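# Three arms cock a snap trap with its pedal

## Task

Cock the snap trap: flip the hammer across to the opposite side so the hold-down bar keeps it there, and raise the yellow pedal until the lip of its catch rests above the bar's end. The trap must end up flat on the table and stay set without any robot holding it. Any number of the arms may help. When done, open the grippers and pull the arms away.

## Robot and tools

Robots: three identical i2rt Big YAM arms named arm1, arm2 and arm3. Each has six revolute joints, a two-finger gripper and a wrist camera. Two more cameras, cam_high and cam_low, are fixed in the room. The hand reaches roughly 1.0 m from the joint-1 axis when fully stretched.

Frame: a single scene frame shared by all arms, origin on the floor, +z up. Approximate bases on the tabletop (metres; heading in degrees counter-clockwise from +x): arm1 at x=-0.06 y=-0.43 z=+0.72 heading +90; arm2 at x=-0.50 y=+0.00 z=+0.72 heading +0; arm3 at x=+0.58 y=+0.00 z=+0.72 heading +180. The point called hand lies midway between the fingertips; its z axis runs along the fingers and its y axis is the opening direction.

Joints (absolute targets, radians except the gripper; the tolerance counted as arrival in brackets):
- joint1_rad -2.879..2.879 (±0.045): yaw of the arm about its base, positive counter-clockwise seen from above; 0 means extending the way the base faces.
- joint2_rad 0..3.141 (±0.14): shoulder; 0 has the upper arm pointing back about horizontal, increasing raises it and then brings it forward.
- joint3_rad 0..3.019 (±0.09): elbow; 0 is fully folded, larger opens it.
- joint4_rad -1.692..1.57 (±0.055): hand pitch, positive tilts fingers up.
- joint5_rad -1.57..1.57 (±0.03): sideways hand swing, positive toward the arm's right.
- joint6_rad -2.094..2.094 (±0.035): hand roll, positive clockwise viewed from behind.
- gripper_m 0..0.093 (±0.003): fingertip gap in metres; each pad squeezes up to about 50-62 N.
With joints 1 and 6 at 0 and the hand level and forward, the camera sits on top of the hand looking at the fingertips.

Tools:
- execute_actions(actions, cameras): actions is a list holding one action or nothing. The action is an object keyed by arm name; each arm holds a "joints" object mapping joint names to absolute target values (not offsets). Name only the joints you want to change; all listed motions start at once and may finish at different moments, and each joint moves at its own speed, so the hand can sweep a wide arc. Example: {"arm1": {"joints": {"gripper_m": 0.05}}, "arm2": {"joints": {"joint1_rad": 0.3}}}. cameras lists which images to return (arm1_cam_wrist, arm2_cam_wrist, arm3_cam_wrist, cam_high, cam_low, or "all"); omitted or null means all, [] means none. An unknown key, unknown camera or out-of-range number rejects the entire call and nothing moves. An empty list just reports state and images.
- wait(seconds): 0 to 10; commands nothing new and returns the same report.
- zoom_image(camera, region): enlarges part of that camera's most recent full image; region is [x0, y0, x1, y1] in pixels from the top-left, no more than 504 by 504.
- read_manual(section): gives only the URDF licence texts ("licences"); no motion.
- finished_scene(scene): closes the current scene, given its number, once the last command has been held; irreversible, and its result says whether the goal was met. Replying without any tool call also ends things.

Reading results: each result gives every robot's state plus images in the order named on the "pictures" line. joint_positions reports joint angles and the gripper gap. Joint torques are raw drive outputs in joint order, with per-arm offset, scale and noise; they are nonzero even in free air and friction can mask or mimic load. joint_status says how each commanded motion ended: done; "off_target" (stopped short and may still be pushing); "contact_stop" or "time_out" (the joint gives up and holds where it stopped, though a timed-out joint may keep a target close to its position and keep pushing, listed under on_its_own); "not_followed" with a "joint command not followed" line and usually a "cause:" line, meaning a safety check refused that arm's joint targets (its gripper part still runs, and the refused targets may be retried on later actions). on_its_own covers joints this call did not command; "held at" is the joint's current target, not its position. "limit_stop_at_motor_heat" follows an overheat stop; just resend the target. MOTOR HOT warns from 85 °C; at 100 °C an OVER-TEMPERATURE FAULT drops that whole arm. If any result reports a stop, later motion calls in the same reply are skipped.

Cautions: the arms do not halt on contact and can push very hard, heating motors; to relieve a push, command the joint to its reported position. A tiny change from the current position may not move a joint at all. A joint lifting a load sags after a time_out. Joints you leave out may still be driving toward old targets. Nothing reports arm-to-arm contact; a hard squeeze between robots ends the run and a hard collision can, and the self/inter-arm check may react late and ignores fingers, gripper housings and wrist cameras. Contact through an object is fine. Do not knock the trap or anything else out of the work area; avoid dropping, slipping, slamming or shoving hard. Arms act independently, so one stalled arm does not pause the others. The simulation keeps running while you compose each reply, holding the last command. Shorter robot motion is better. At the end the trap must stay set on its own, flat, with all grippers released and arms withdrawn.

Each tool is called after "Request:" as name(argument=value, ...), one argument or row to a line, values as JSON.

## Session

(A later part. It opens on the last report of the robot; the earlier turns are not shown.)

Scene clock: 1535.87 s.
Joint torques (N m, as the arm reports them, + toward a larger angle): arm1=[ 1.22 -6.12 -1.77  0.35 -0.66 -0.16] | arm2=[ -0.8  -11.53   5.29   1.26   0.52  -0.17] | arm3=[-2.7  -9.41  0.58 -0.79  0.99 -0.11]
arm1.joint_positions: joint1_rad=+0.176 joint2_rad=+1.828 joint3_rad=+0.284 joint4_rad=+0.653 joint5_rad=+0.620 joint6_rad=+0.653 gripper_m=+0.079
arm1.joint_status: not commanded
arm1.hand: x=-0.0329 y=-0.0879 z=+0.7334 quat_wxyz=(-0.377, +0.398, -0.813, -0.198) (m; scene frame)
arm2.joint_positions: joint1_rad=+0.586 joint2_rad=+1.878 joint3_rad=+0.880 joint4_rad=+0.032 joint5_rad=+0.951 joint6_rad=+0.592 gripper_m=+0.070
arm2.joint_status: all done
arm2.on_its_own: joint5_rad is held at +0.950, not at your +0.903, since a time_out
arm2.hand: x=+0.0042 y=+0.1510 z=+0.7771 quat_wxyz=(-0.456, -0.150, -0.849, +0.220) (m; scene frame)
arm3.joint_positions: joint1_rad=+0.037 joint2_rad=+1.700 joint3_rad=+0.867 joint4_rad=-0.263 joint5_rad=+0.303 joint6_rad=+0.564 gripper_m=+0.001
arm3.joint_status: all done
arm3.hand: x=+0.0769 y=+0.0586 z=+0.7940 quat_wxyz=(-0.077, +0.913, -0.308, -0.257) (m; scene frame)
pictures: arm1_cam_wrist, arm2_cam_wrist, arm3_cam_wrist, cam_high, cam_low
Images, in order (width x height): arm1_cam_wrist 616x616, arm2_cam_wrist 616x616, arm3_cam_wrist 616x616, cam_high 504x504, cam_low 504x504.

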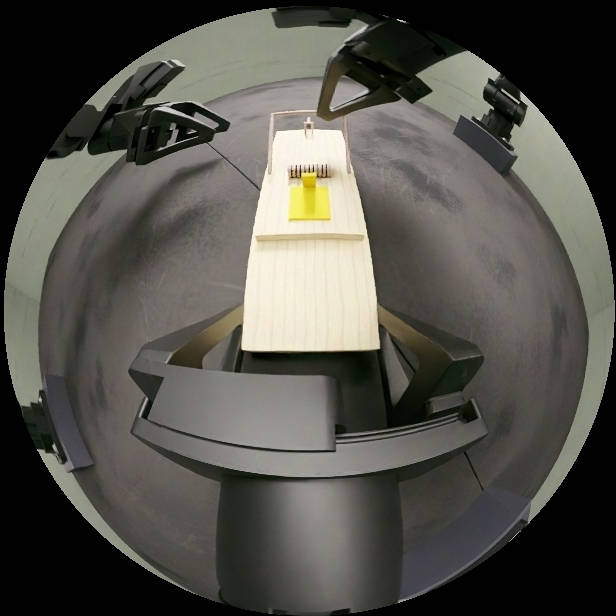

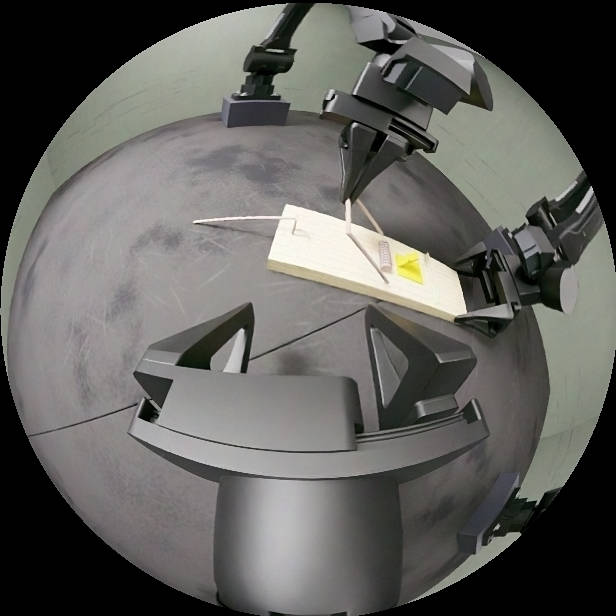

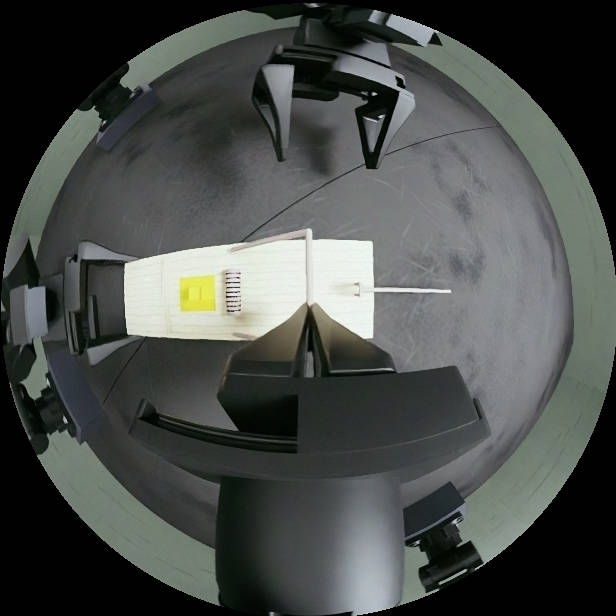

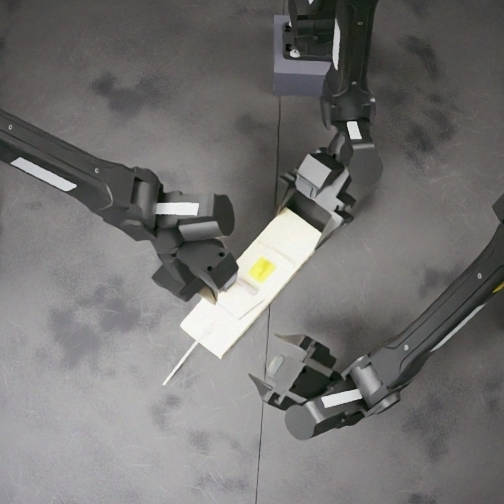

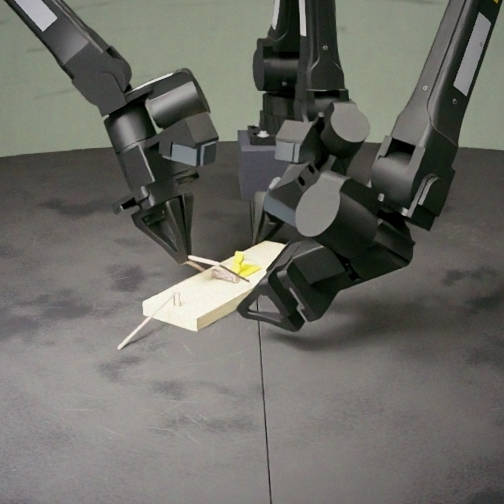

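Request:
execute_actions(
  actions=[
    {"arm2":{"joints":{"joint1_rad":0.535,"joint2_rad":2.078,"joint3_rad":1.117,"joint4_rad":0.122,"joint5_rad":0.877,"gripper_m":0.0}},"arm3":{"joints":{"joint1_rad":0.025,"joint2_rad":1.807,"joint5_rad":0.29}},"arm1":{"joints":{"joint1_rad":0.18,"joint2_rad":1.845,"joint3_rad":0.278,"joint4_rad":0.65,"joint5_rad":0.616,"joint6_rad":0.65}}},
  ],
)

Scene clock: 1587.80 s.
Joint torques (N m, as the arm reports them, + toward a larger angle): arm1=[-0.84 -6.97  1.25  1.68  0.13 -0.06] | arm2=[ -1.42 -12.52   8.3    1.59   0.4   -0.18] | arm3=[-0.72 -7.7   0.59 -0.78  0.04 -0.1 ]
arm1.joint_positions: joint1_rad=+0.176 joint2_rad=+1.828 joint3_rad=+0.285 joint4_rad=+0.653 joint5_rad=+0.622 joint6_rad=+0.653 gripper_m=+0.079
arm1.joint_status: all done
arm1.hand: x=-0.0325 y=-0.0876 z=+0.7337 quat_wxyz=(-0.378, +0.397, -0.813, -0.198) (m; scene frame)
arm2.joint_positions: joint1_rad=+0.534 joint2_rad=+2.071 joint3_rad=+1.084 joint4_rad=+0.111 joint5_rad=+0.880 joint6_rad=+0.591 gripper_m=+0.001
arm2.joint_status: all done
arm2.hand: x=+0.0808 y=+0.1722 z=+0.7400 quat_wxyz=(-0.467, -0.181, -0.847, +0.178) (m; scene frame)
arm3.joint_positions: joint1_rad=+0.037 joint2_rad=+1.700 joint3_rad=+0.867 joint4_rad=-0.263 joint5_rad=+0.298 joint6_rad=+0.564 gripper_m=+0.001
arm3.joint_status: all done
arm3.hand: x=+0.0767 y=+0.0579 z=+0.7938 quat_wxyz=(-0.075, +0.913, -0.308, -0.256) (m; scene frame)
pictures: arm1_cam_wrist, arm2_cam_wrist, arm3_cam_wrist, cam_high, cam_low
Images, in order (width x height): arm1_cam_wrist 616x616, arm2_cam_wrist 616x616, arm3_cam_wrist 616x616, cam_high 504x504, cam_low 504x504.

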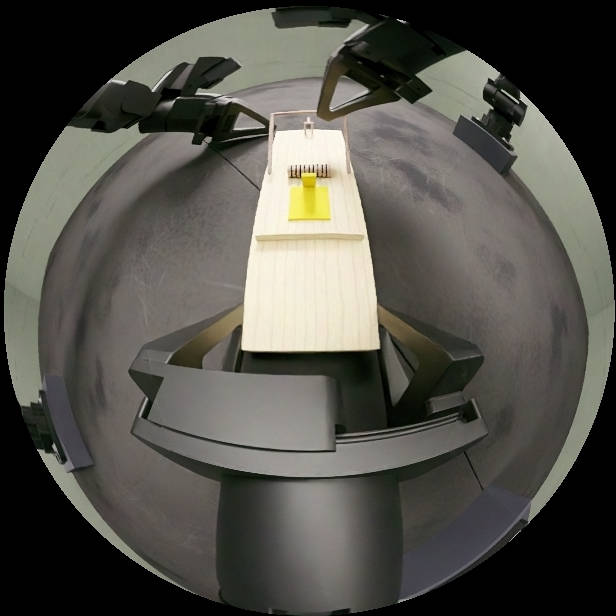

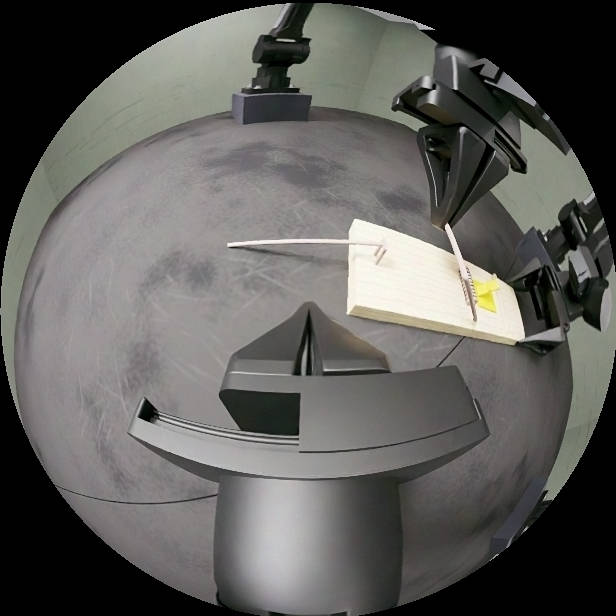

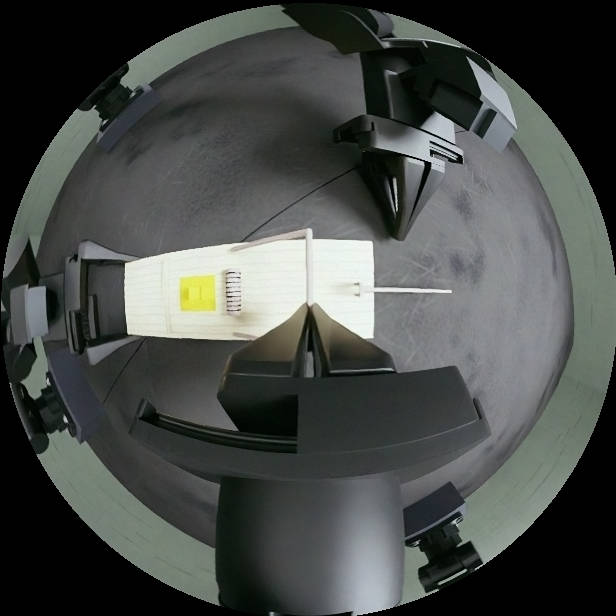

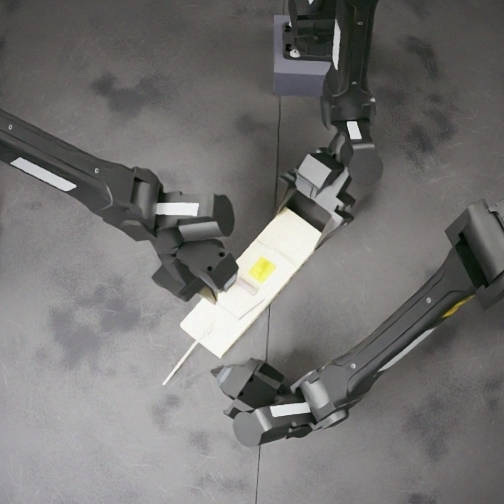

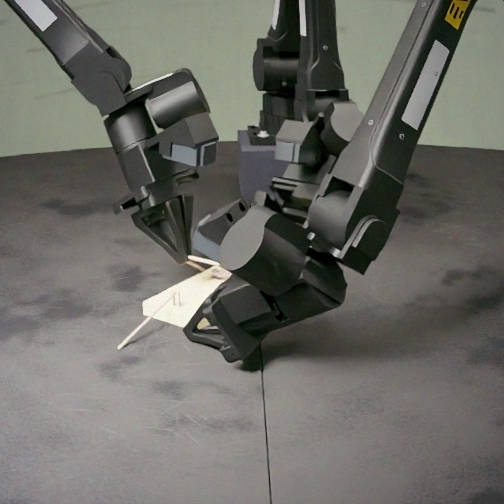

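Request:
execute_actions(
  actions=[
    {"arm2":{"joints":{"joint1_rad":0.454,"joint2_rad":2.152,"joint3_rad":1.231}},"arm1":{"joints":{"joint1_rad":0.123,"joint2_rad":1.722,"joint6_rad":0.58,"gripper_m":0.093}}},
  ],
)

Scene clock: 1628.67 s.
Joint torques (N m, as the arm reports them, + toward a larger angle): arm1=[-1.1  -7.45  2.55  1.65  0.32 -0.18] | arm2=[ -0.81 -13.01   8.67   1.62   0.37  -0.16] | arm3=[-0.73 -7.71  0.7  -0.79  0.04 -0.09]
arm1.joint_positions: joint1_rad=+0.126 joint2_rad=+1.717 joint3_rad=+0.281 joint4_rad=+0.653 joint5_rad=+0.616 joint6_rad=+0.594 gripper_m=+0.093
arm1.joint_status: all done
arm1.hand: x=-0.0195 y=-0.0708 z=+0.7678 quat_wxyz=(-0.400, +0.379, -0.804, -0.224) (m; scene frame)
arm2.joint_positions: joint1_rad=+0.446 joint2_rad=+2.138 joint3_rad=+1.199 joint4_rad=+0.111 joint5_rad=+0.879 joint6_rad=+0.591 gripper_m=+0.001
arm2.joint_status: all done
arm2.hand: x=+0.1312 y=+0.1373 z=+0.7385 quat_wxyz=(-0.475, -0.226, -0.830, +0.186) (m; scene frame)
arm3.joint_positions: joint1_rad=+0.037 joint2_rad=+1.700 joint3_rad=+0.866 joint4_rad=-0.263 joint5_rad=+0.298 joint6_rad=+0.563 gripper_m=+0.001
arm3.joint_status: not commanded
arm3.hand: x=+0.0775 y=+0.0578 z=+0.7932 quat_wxyz=(-0.075, +0.914, -0.307, -0.256) (m; scene frame)
pictures: arm1_cam_wrist, arm2_cam_wrist, arm3_cam_wrist, cam_high, cam_low
Images, in order (width x height): arm1_cam_wrist 616x616, arm2_cam_wrist 616x616, arm3_cam_wrist 616x616, cam_high 504x504, cam_low 504x504.

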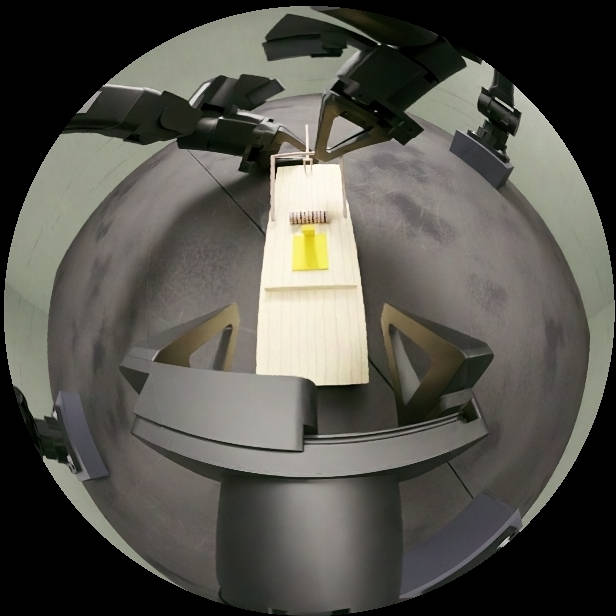

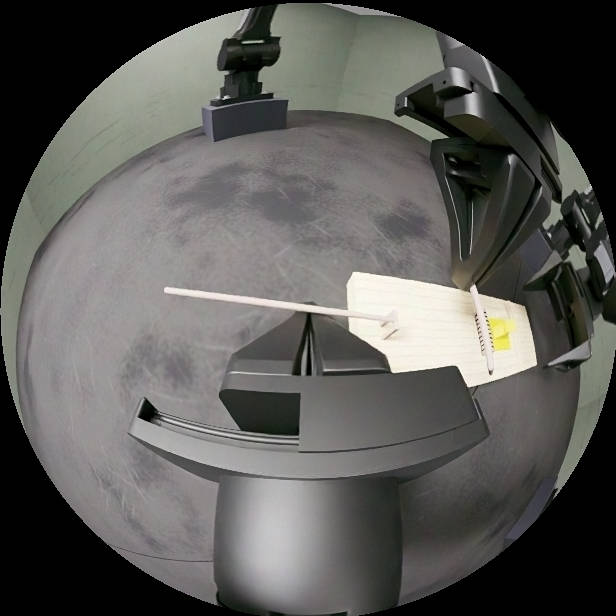

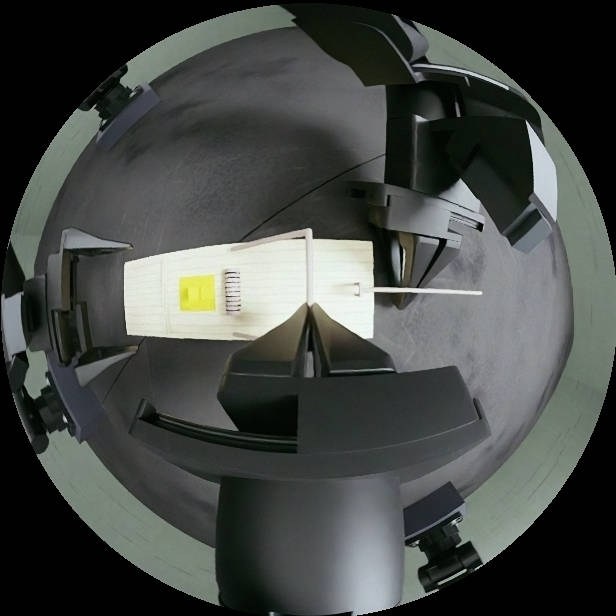

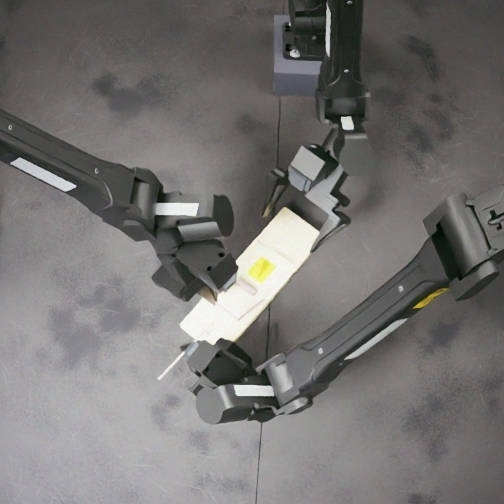

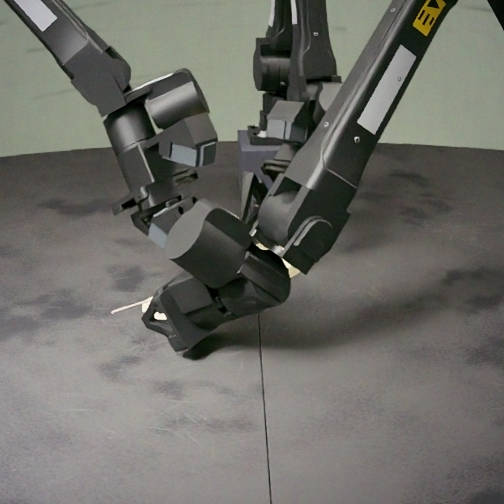

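Request:
execute_actions(
  actions=[
    {"arm2":{"joints":{"joint1_rad":0.46,"joint2_rad":2.024,"joint3_rad":1.113,"joint5_rad":1.118}},"arm1":{"joints":{"joint1_rad":-0.01,"joint2_rad":1.768,"joint3_rad":0.402,"joint5_rad":0.527,"joint6_rad":0.428,"gripper_m":0.0}}},
  ],
)

Scene clock: 1706.43 s.
Joint torques (N m, as the arm reports them, + toward a larger angle): arm1=[-0.99 -9.14  3.96  1.91  0.08 -0.17] | arm2=[ -1.6  -13.61   5.95   1.57   0.64  -0.15] | arm3=[-0.75 -7.66  0.77 -0.79  0.18 -0.09]
arm1.joint_positions: joint1_rad=-0.013 joint2_rad=+1.763 joint3_rad=+0.397 joint4_rad=+0.653 joint5_rad=+0.531 joint6_rad=+0.442 gripper_m=+0.001
arm1.joint_status: all done
arm1.hand: x=+0.0161 y=-0.0210 z=+0.7719 quat_wxyz=(-0.412, +0.389, -0.795, -0.216) (m; scene frame)
arm2.joint_positions: joint1_rad=+0.461 joint2_rad=+2.027 joint3_rad=+1.118 joint4_rad=+0.112 joint5_rad=+1.116 joint6_rad=+0.590 gripper_m=+0.000
arm2.joint_status: all done
arm2.hand: x=+0.0995 y=+0.1084 z=+0.8008 quat_wxyz=(-0.515, -0.260, -0.771, +0.268) (m; scene frame)
arm3.joint_positions: joint1_rad=+0.037 joint2_rad=+1.700 joint3_rad=+0.865 joint4_rad=-0.263 joint5_rad=+0.295 joint6_rad=+0.563 gripper_m=+0.001
arm3.joint_status: not commanded
arm3.hand: x=+0.0778 y=+0.0572 z=+0.7928 quat_wxyz=(-0.074, +0.914, -0.307, -0.255) (m; scene frame)
pictures: arm1_cam_wrist, arm2_cam_wrist, arm3_cam_wrist, cam_high, cam_low
Images, in order (width x height): arm1_cam_wrist 616x616, arm2_cam_wrist 616x616, arm3_cam_wrist 616x616, cam_high 504x504, cam_low 504x504.

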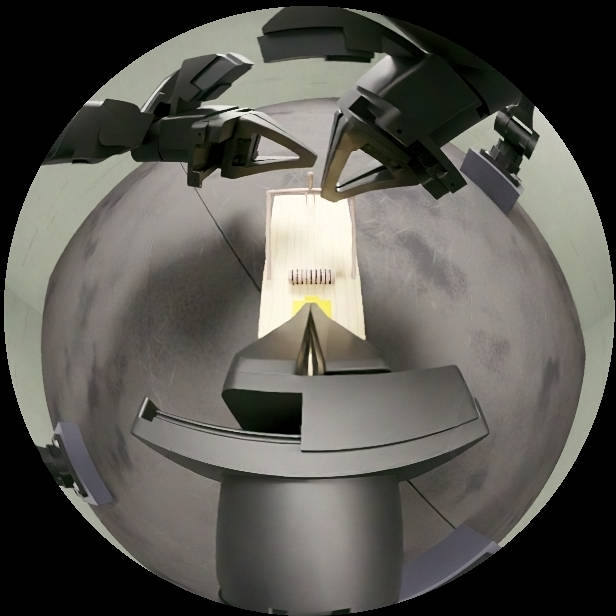

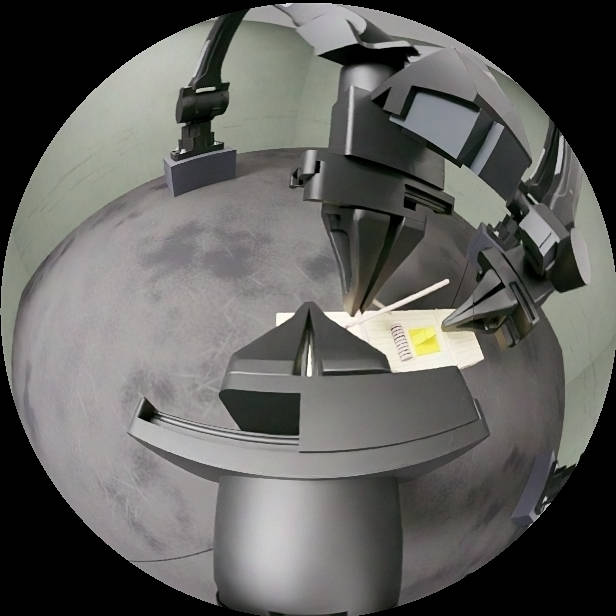

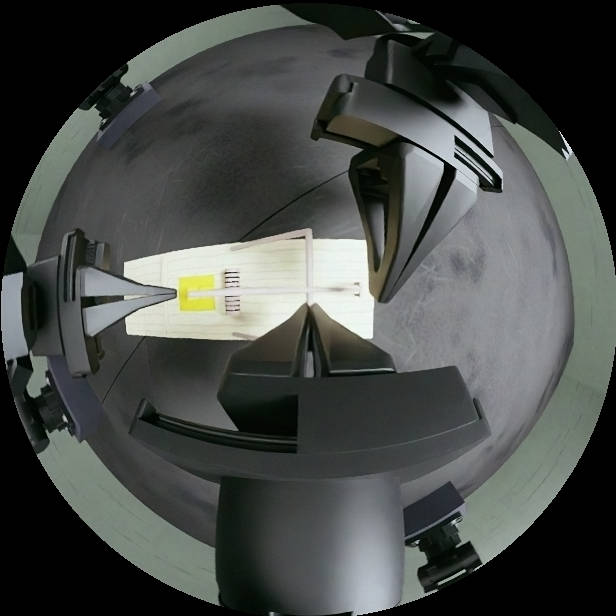

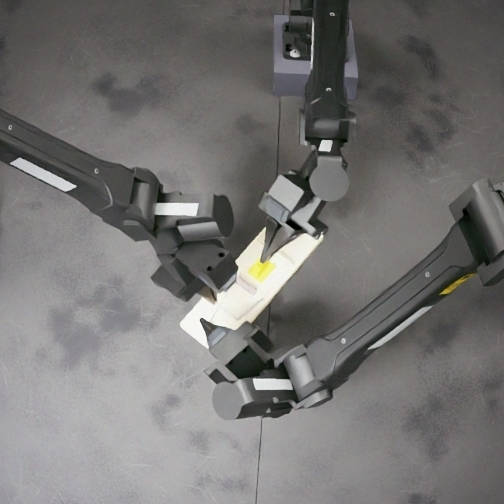

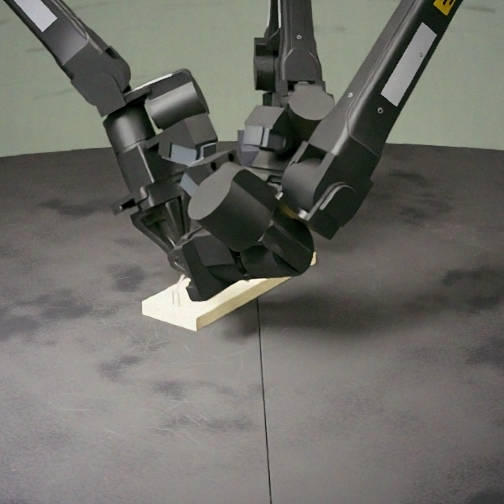

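Request:
execute_actions(
  actions=[
    {"arm3":{"joints":{"joint1_rad":0.009,"joint2_rad":1.887,"joint3_rad":0.757,"joint4_rad":-0.197,"joint6_rad":0.54}},"arm2":{"joints":{"joint1_rad":0.58,"joint2_rad":1.91,"joint3_rad":0.99}}},
  ],
)

Scene clock: 1732.57 s.
Joint torques (N m, as the arm reports them, + toward a larger angle): arm1=[-0.62 -8.86  3.9   1.87  0.1  -0.16] | arm2=[ -1.52 -12.16   5.99   1.46   0.62  -0.16] | arm3=[-0.66 -7.32  0.03 -0.14 -0.2  -0.13]
arm1.joint_positions: joint1_rad=-0.013 joint2_rad=+1.763 joint3_rad=+0.397 joint4_rad=+0.653 joint5_rad=+0.531 joint6_rad=+0.441 gripper_m=+0.001
arm1.joint_status: not commanded
arm1.hand: x=+0.0161 y=-0.0210 z=+0.7719 quat_wxyz=(-0.412, +0.389, -0.795, -0.216) (m; scene frame)
arm2.joint_positions: joint1_rad=+0.586 joint2_rad=+1.917 joint3_rad=+0.992 joint4_rad=+0.112 joint5_rad=+1.116 joint6_rad=+0.590 gripper_m=+0.000
arm2.joint_status: all done
arm2.hand: x=+0.0459 y=+0.1595 z=+0.8193 quat_wxyz=(-0.526, -0.208, -0.789, +0.240) (m; scene frame)
arm3.joint_positions: joint1_rad=+0.021 joint2_rad=+1.773 joint3_rad=+0.831 joint4_rad=-0.163 joint5_rad=+0.304 joint6_rad=+0.553 gripper_m=+0.001
arm3.joint_status: all done
arm3.hand: x=+0.0862 y=+0.0666 z=+0.7576 quat_wxyz=(-0.083, +0.913, -0.310, -0.252) (m; scene frame)
pictures: arm1_cam_wrist, arm2_cam_wrist, arm3_cam_wrist, cam_high, cam_low
Images, in order (width x height): arm1_cam_wrist 616x616, arm2_cam_wrist 616x616, arm3_cam_wrist 616x616, cam_high 504x504, cam_low 504x504.

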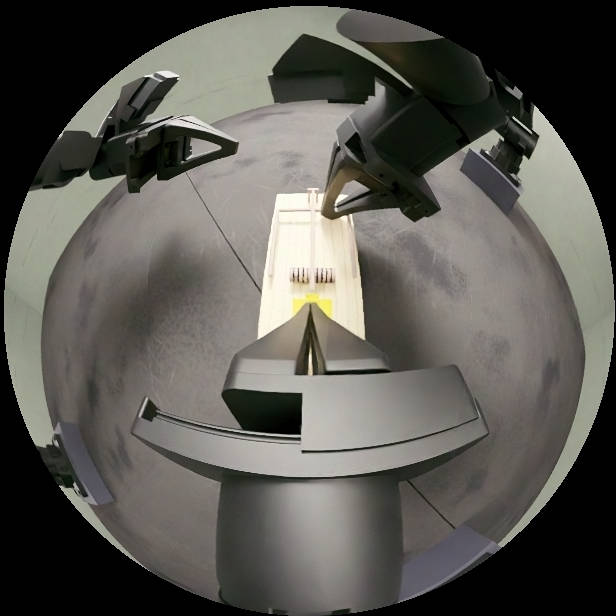

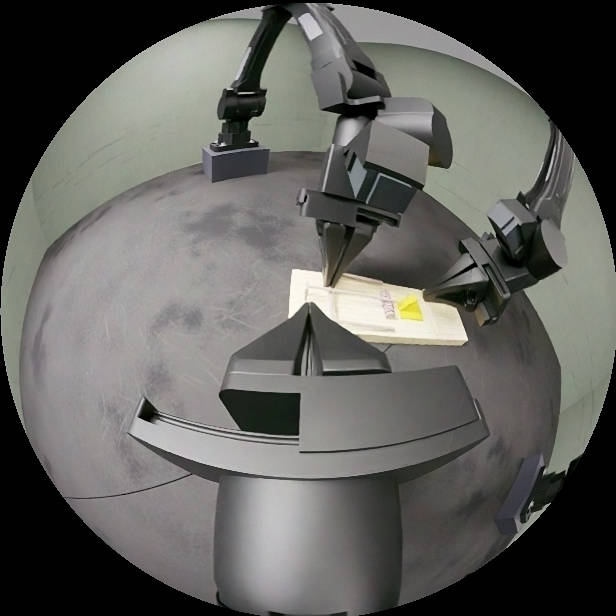

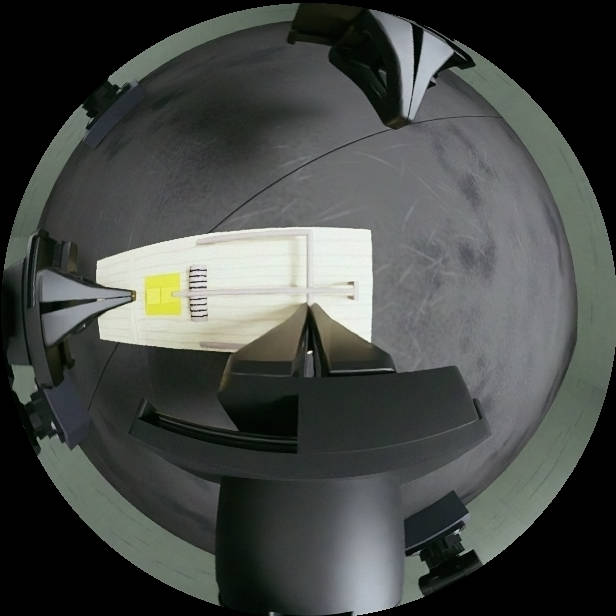

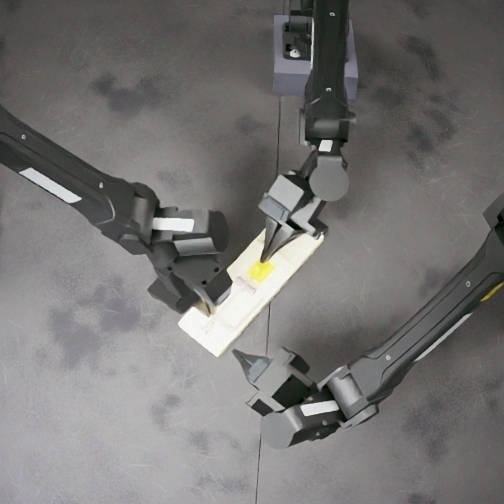

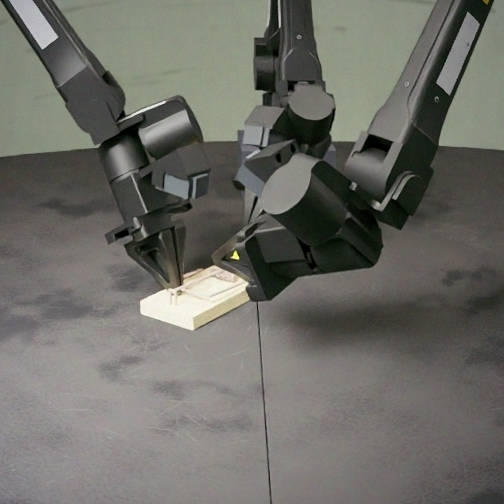

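Hammer is down and the bar followed. Checking the tab/finger geometry.

Request:
zoom_image(
  camera="arm2_cam_wrist",
  region=[290, 250, 480, 350],
)

Request:
zoom_image(
  camera="arm3_cam_wrist",
  region=[90, 240, 250, 350],
)

Region (290, 250, 480, 350) of arm2_cam_wrist's 616x616 image, scaled by 2.653, with more detail than that image has; it fills the top 265 rows of this view, and the rest is white.

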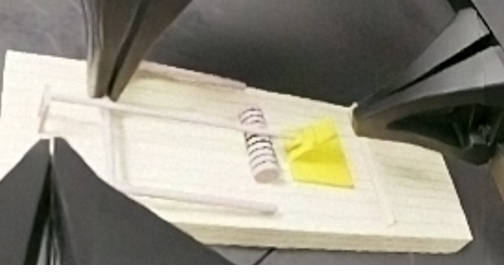

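Region (90, 240, 250, 350) of arm3_cam_wrist's 616x616 image, scaled by 3.150, with more detail than that image has; it fills the top 346 rows of this view, and the rest is white.

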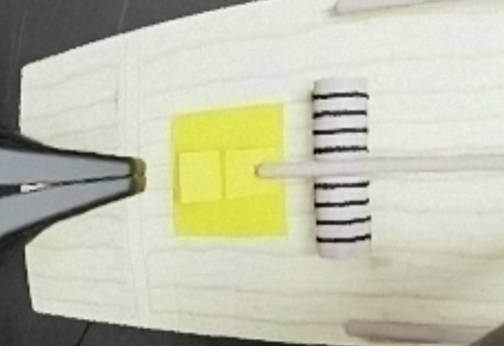

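Request:
zoom_image(
  camera="arm2_cam_wrist",
  region=[375, 275, 455, 335],
)

Region (375, 275, 455, 335) of arm2_cam_wrist's 616x616 image, scaled by 6.300, with more detail than that image has; it fills the top 378 rows of this view, and the rest is white.

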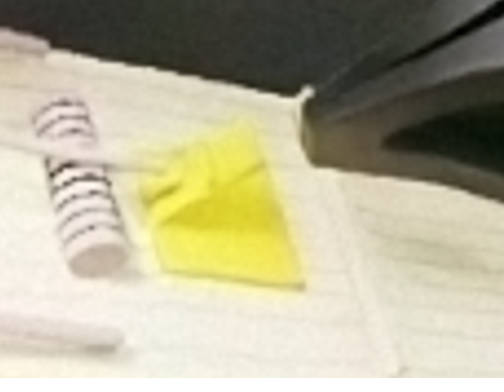

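Request:
execute_actions(
  actions=[
    {"arm1":{"joints":{"joint1_rad":-0.047,"joint2_rad":1.814,"joint3_rad":0.468,"joint4_rad":0.601}},"arm2":{"joints":{"joint2_rad":1.86,"joint3_rad":0.925}}},
  ],
)

Request:
zoom_image(
  camera="arm2_cam_wrist",
  region=[330, 255, 450, 345],
)

Request:
zoom_image(
  camera="arm3_cam_wrist",
  region=[90, 240, 250, 350],
)

Scene clock: 1767.37 s.
Joint torques (N m, as the arm reports them, + toward a larger angle): arm1=[-1.19 -9.05  5.43  1.33  0.14 -0.15] | arm2=[ -1.49 -11.74   6.1    1.34   0.64  -0.15] | arm3=[-0.65 -7.3   0.1  -0.19 -0.2  -0.13]
arm1.joint_positions: joint1_rad=-0.042 joint2_rad=+1.801 joint3_rad=+0.444 joint4_rad=+0.614 joint5_rad=+0.531 joint6_rad=+0.441 gripper_m=+0.001
arm1.joint_status: all done
arm1.hand: x=+0.0281 y=-0.0113 z=+0.7617 quat_wxyz=(-0.409, +0.384, -0.804, -0.197) (m; scene frame)
arm2.joint_positions: joint1_rad=+0.586 joint2_rad=+1.875 joint3_rad=+0.926 joint4_rad=+0.112 joint5_rad=+1.116 joint6_rad=+0.590 gripper_m=+0.000
arm2.joint_status: all done
arm2.hand: x=+0.0254 y=+0.1466 z=+0.8193 quat_wxyz=(-0.520, -0.202, -0.792, +0.247) (m; scene frame)
arm3.joint_positions: joint1_rad=+0.020 joint2_rad=+1.773 joint3_rad=+0.830 joint4_rad=-0.162 joint5_rad=+0.304 joint6_rad=+0.553 gripper_m=+0.001
arm3.joint_status: not commanded
arm3.hand: x=+0.0864 y=+0.0667 z=+0.7574 quat_wxyz=(-0.083, +0.913, -0.310, -0.252) (m; scene frame)
pictures: arm1_cam_wrist, arm2_cam_wrist, arm3_cam_wrist, cam_high, cam_low
Images, in order (width x height): arm1_cam_wrist 616x616, arm2_cam_wrist 616x616, arm3_cam_wrist 616x616, cam_high 504x504, cam_low 504x504.

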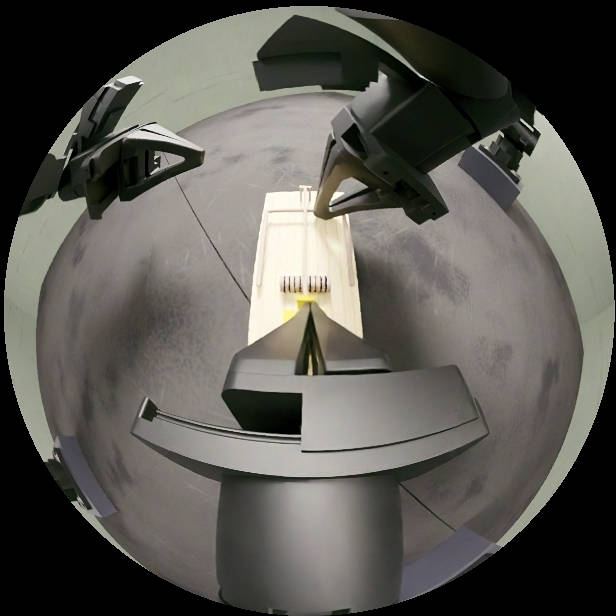

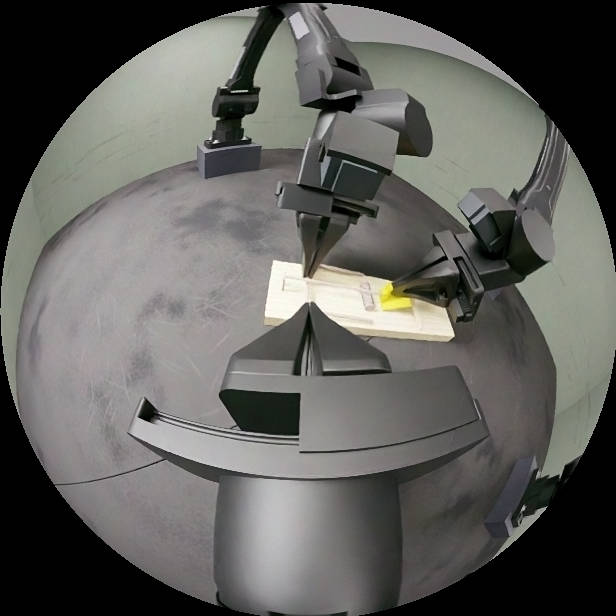

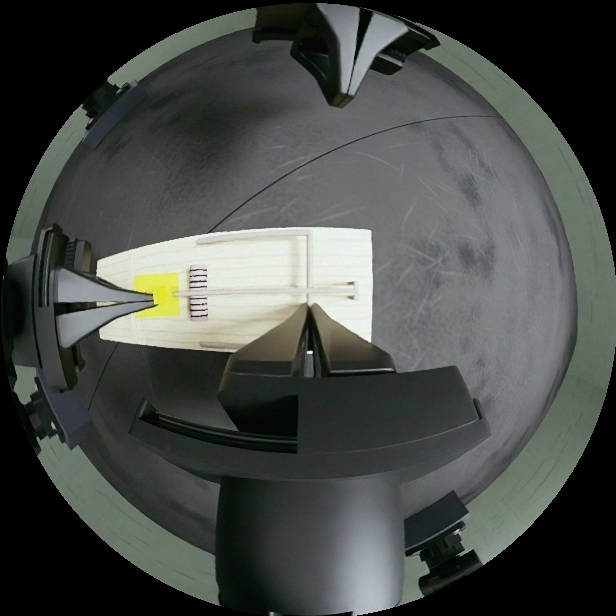

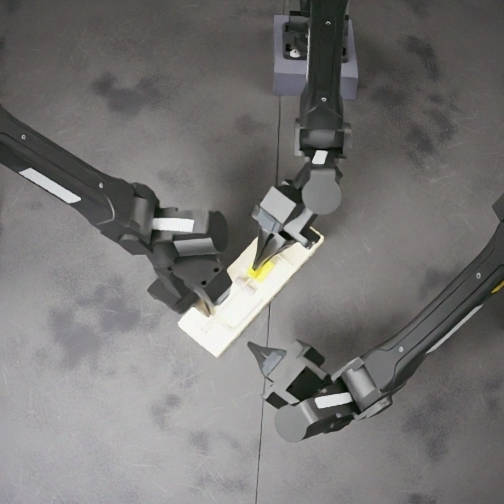

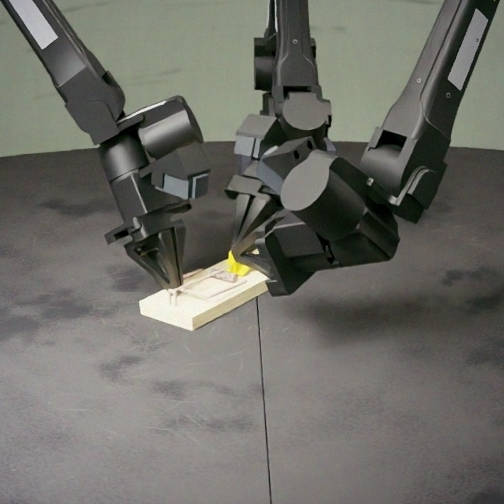

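Region (330, 255, 450, 345) of arm2_cam_wrist's 616x616 image, scaled by 4.200, with more detail than that image has; it fills the top 378 rows of this view, and the rest is white.

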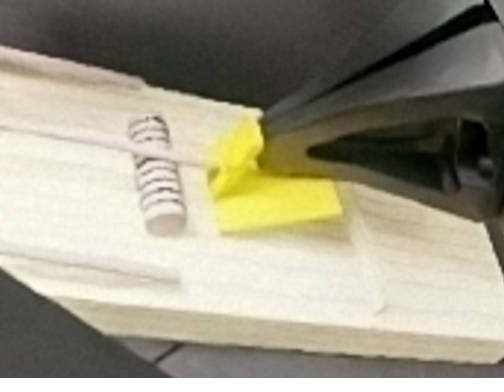

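Region (90, 240, 250, 350) of arm3_cam_wrist's 616x616 image, scaled by 3.150, with more detail than that image has; it fills the top 346 rows of this view, and the rest is white.

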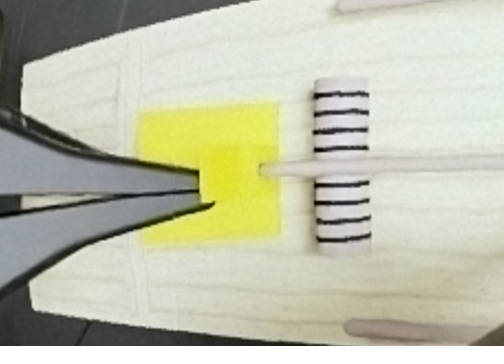

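Request:
zoom_image(
  camera="cam_low",
  region=[195, 235, 275, 295],
)

Request:
zoom_image(
  camera="arm2_cam_wrist",
  region=[360, 272, 424, 320],
)

Request:
zoom_image(
  camera="arm1_cam_wrist",
  region=[265, 260, 345, 330],
)

Region (195, 235, 275, 295) of cam_low's 504x504 image, scaled by 6.300, with more detail than that image has; it fills the top 378 rows of this view, and the rest is white.

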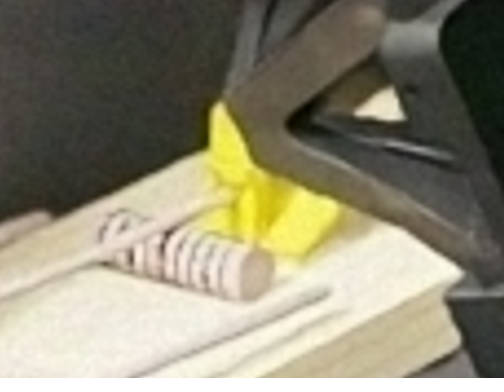

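Region (360, 272, 424, 320) of arm2_cam_wrist's 616x616 image, scaled by 7.875, with more detail than that image has; it fills the top 378 rows of this view, and the rest is white.

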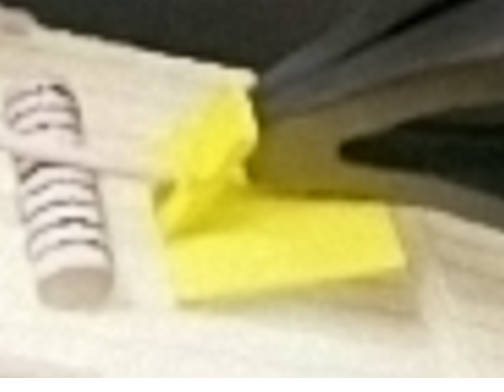

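Region (265, 260, 345, 330) of arm1_cam_wrist's 616x616 image, scaled by 6.300, with more detail than that image has; it fills the top 441 rows of this view, and the rest is white.

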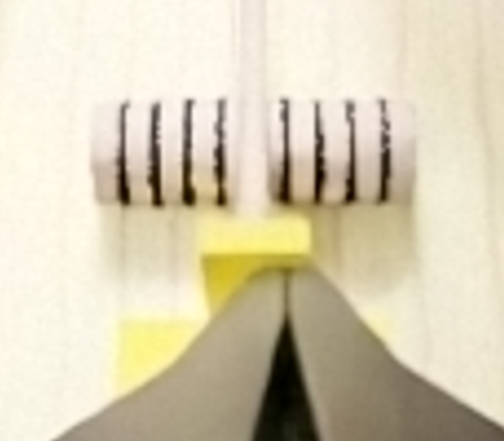

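Request:
execute_actions(
  actions=[
    {"arm3":{"joints":{"joint2_rad":1.803,"joint3_rad":0.828,"joint4_rad":-0.172}},"arm2":{"joints":{"joint2_rad":1.80,"joint3_rad":0.84}}},
  ],
)

Request:
zoom_image(
  camera="arm2_cam_wrist",
  region=[240, 240, 420, 340],
)

Request:
zoom_image(
  camera="cam_low",
  region=[150, 225, 290, 325],
)

Scene clock: 1806.93 s.
Joint torques (N m, as the arm reports them, + toward a larger angle): arm1=[-1.13 -9.2   5.49  1.31  0.14 -0.14] | arm2=[ -1.71 -10.92   5.78   1.46   0.63  -0.15] | arm3=[ -0.57 -12.9    6.14   0.84  -0.08  -0.14]
arm1.joint_positions: joint1_rad=-0.042 joint2_rad=+1.801 joint3_rad=+0.444 joint4_rad=+0.614 joint5_rad=+0.530 joint6_rad=+0.441 gripper_m=+0.001
arm1.joint_status: not commanded
arm1.hand: x=+0.0279 y=-0.0112 z=+0.7616 quat_wxyz=(-0.409, +0.384, -0.804, -0.198) (m; scene frame)
arm2.joint_positions: joint1_rad=+0.586 joint2_rad=+1.810 joint3_rad=+0.842 joint4_rad=+0.112 joint5_rad=+1.116 joint6_rad=+0.590 gripper_m=+0.000
arm2.joint_status: all done
arm2.hand: x=-0.0003 y=+0.1304 z=+0.8248 quat_wxyz=(-0.515, -0.198, -0.795, +0.253) (m; scene frame)
arm3.joint_positions: joint1_rad=+0.020 joint2_rad=+1.760 joint3_rad=+0.830 joint4_rad=-0.159 joint5_rad=+0.301 joint6_rad=+0.553 gripper_m=+0.001
arm3.joint_status: all done
arm3.hand: x=+0.0835 y=+0.0668 z=+0.7638 quat_wxyz=(-0.079, +0.911, -0.311, -0.259) (m; scene frame)
pictures: arm1_cam_wrist, arm2_cam_wrist, arm3_cam_wrist, cam_high, cam_low
Images, in order (width x height): arm1_cam_wrist 616x616, arm2_cam_wrist 616x616, arm3_cam_wrist 616x616, cam_high 504x504, cam_low 504x504.

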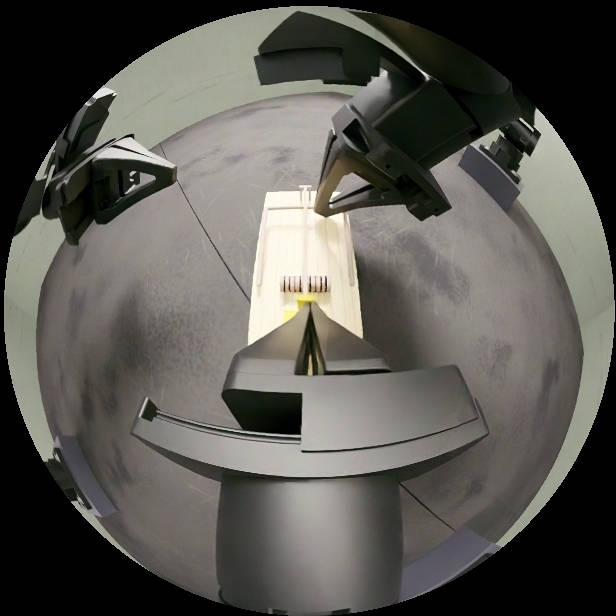

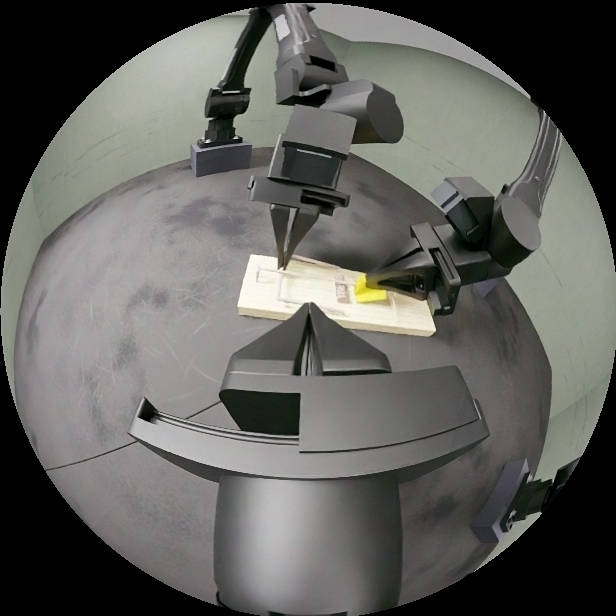

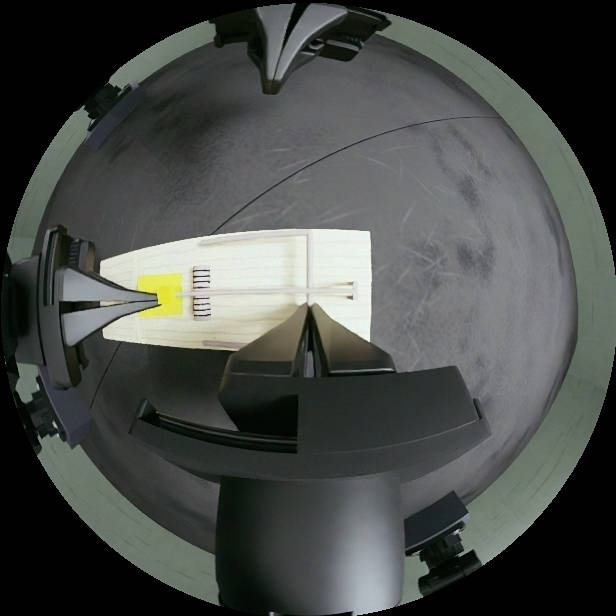

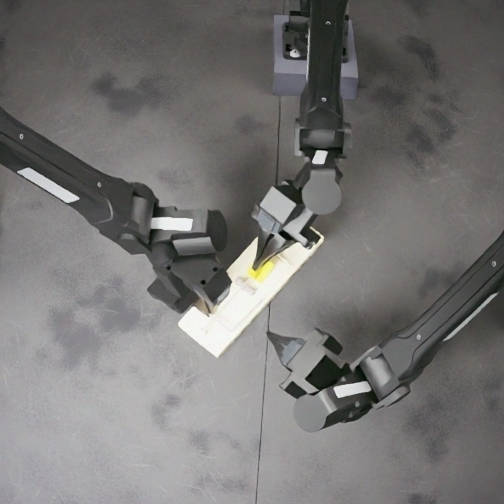

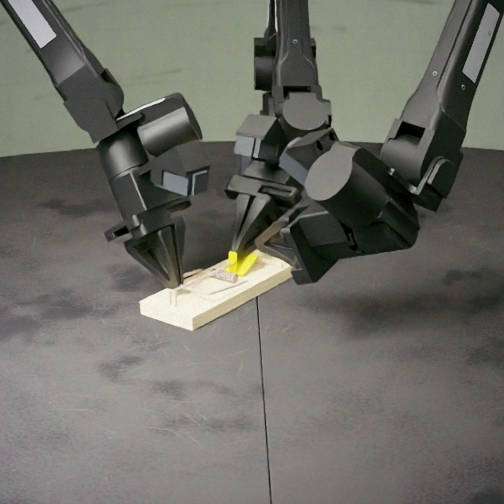

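Region (240, 240, 420, 340) of arm2_cam_wrist's 616x616 image, scaled by 2.800, with more detail than that image has.

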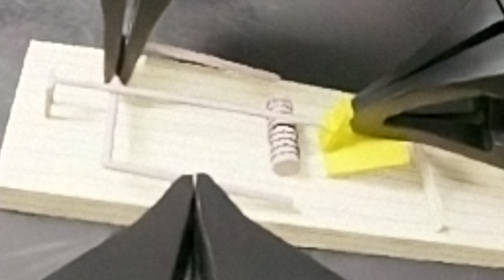

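Region (150, 225, 290, 325) of cam_low's 504x504 image, scaled by 3.600, with more detail than that image has; it fills the top 360 rows of this view, and the rest is white.

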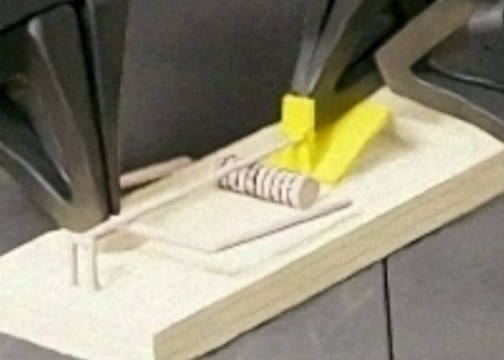

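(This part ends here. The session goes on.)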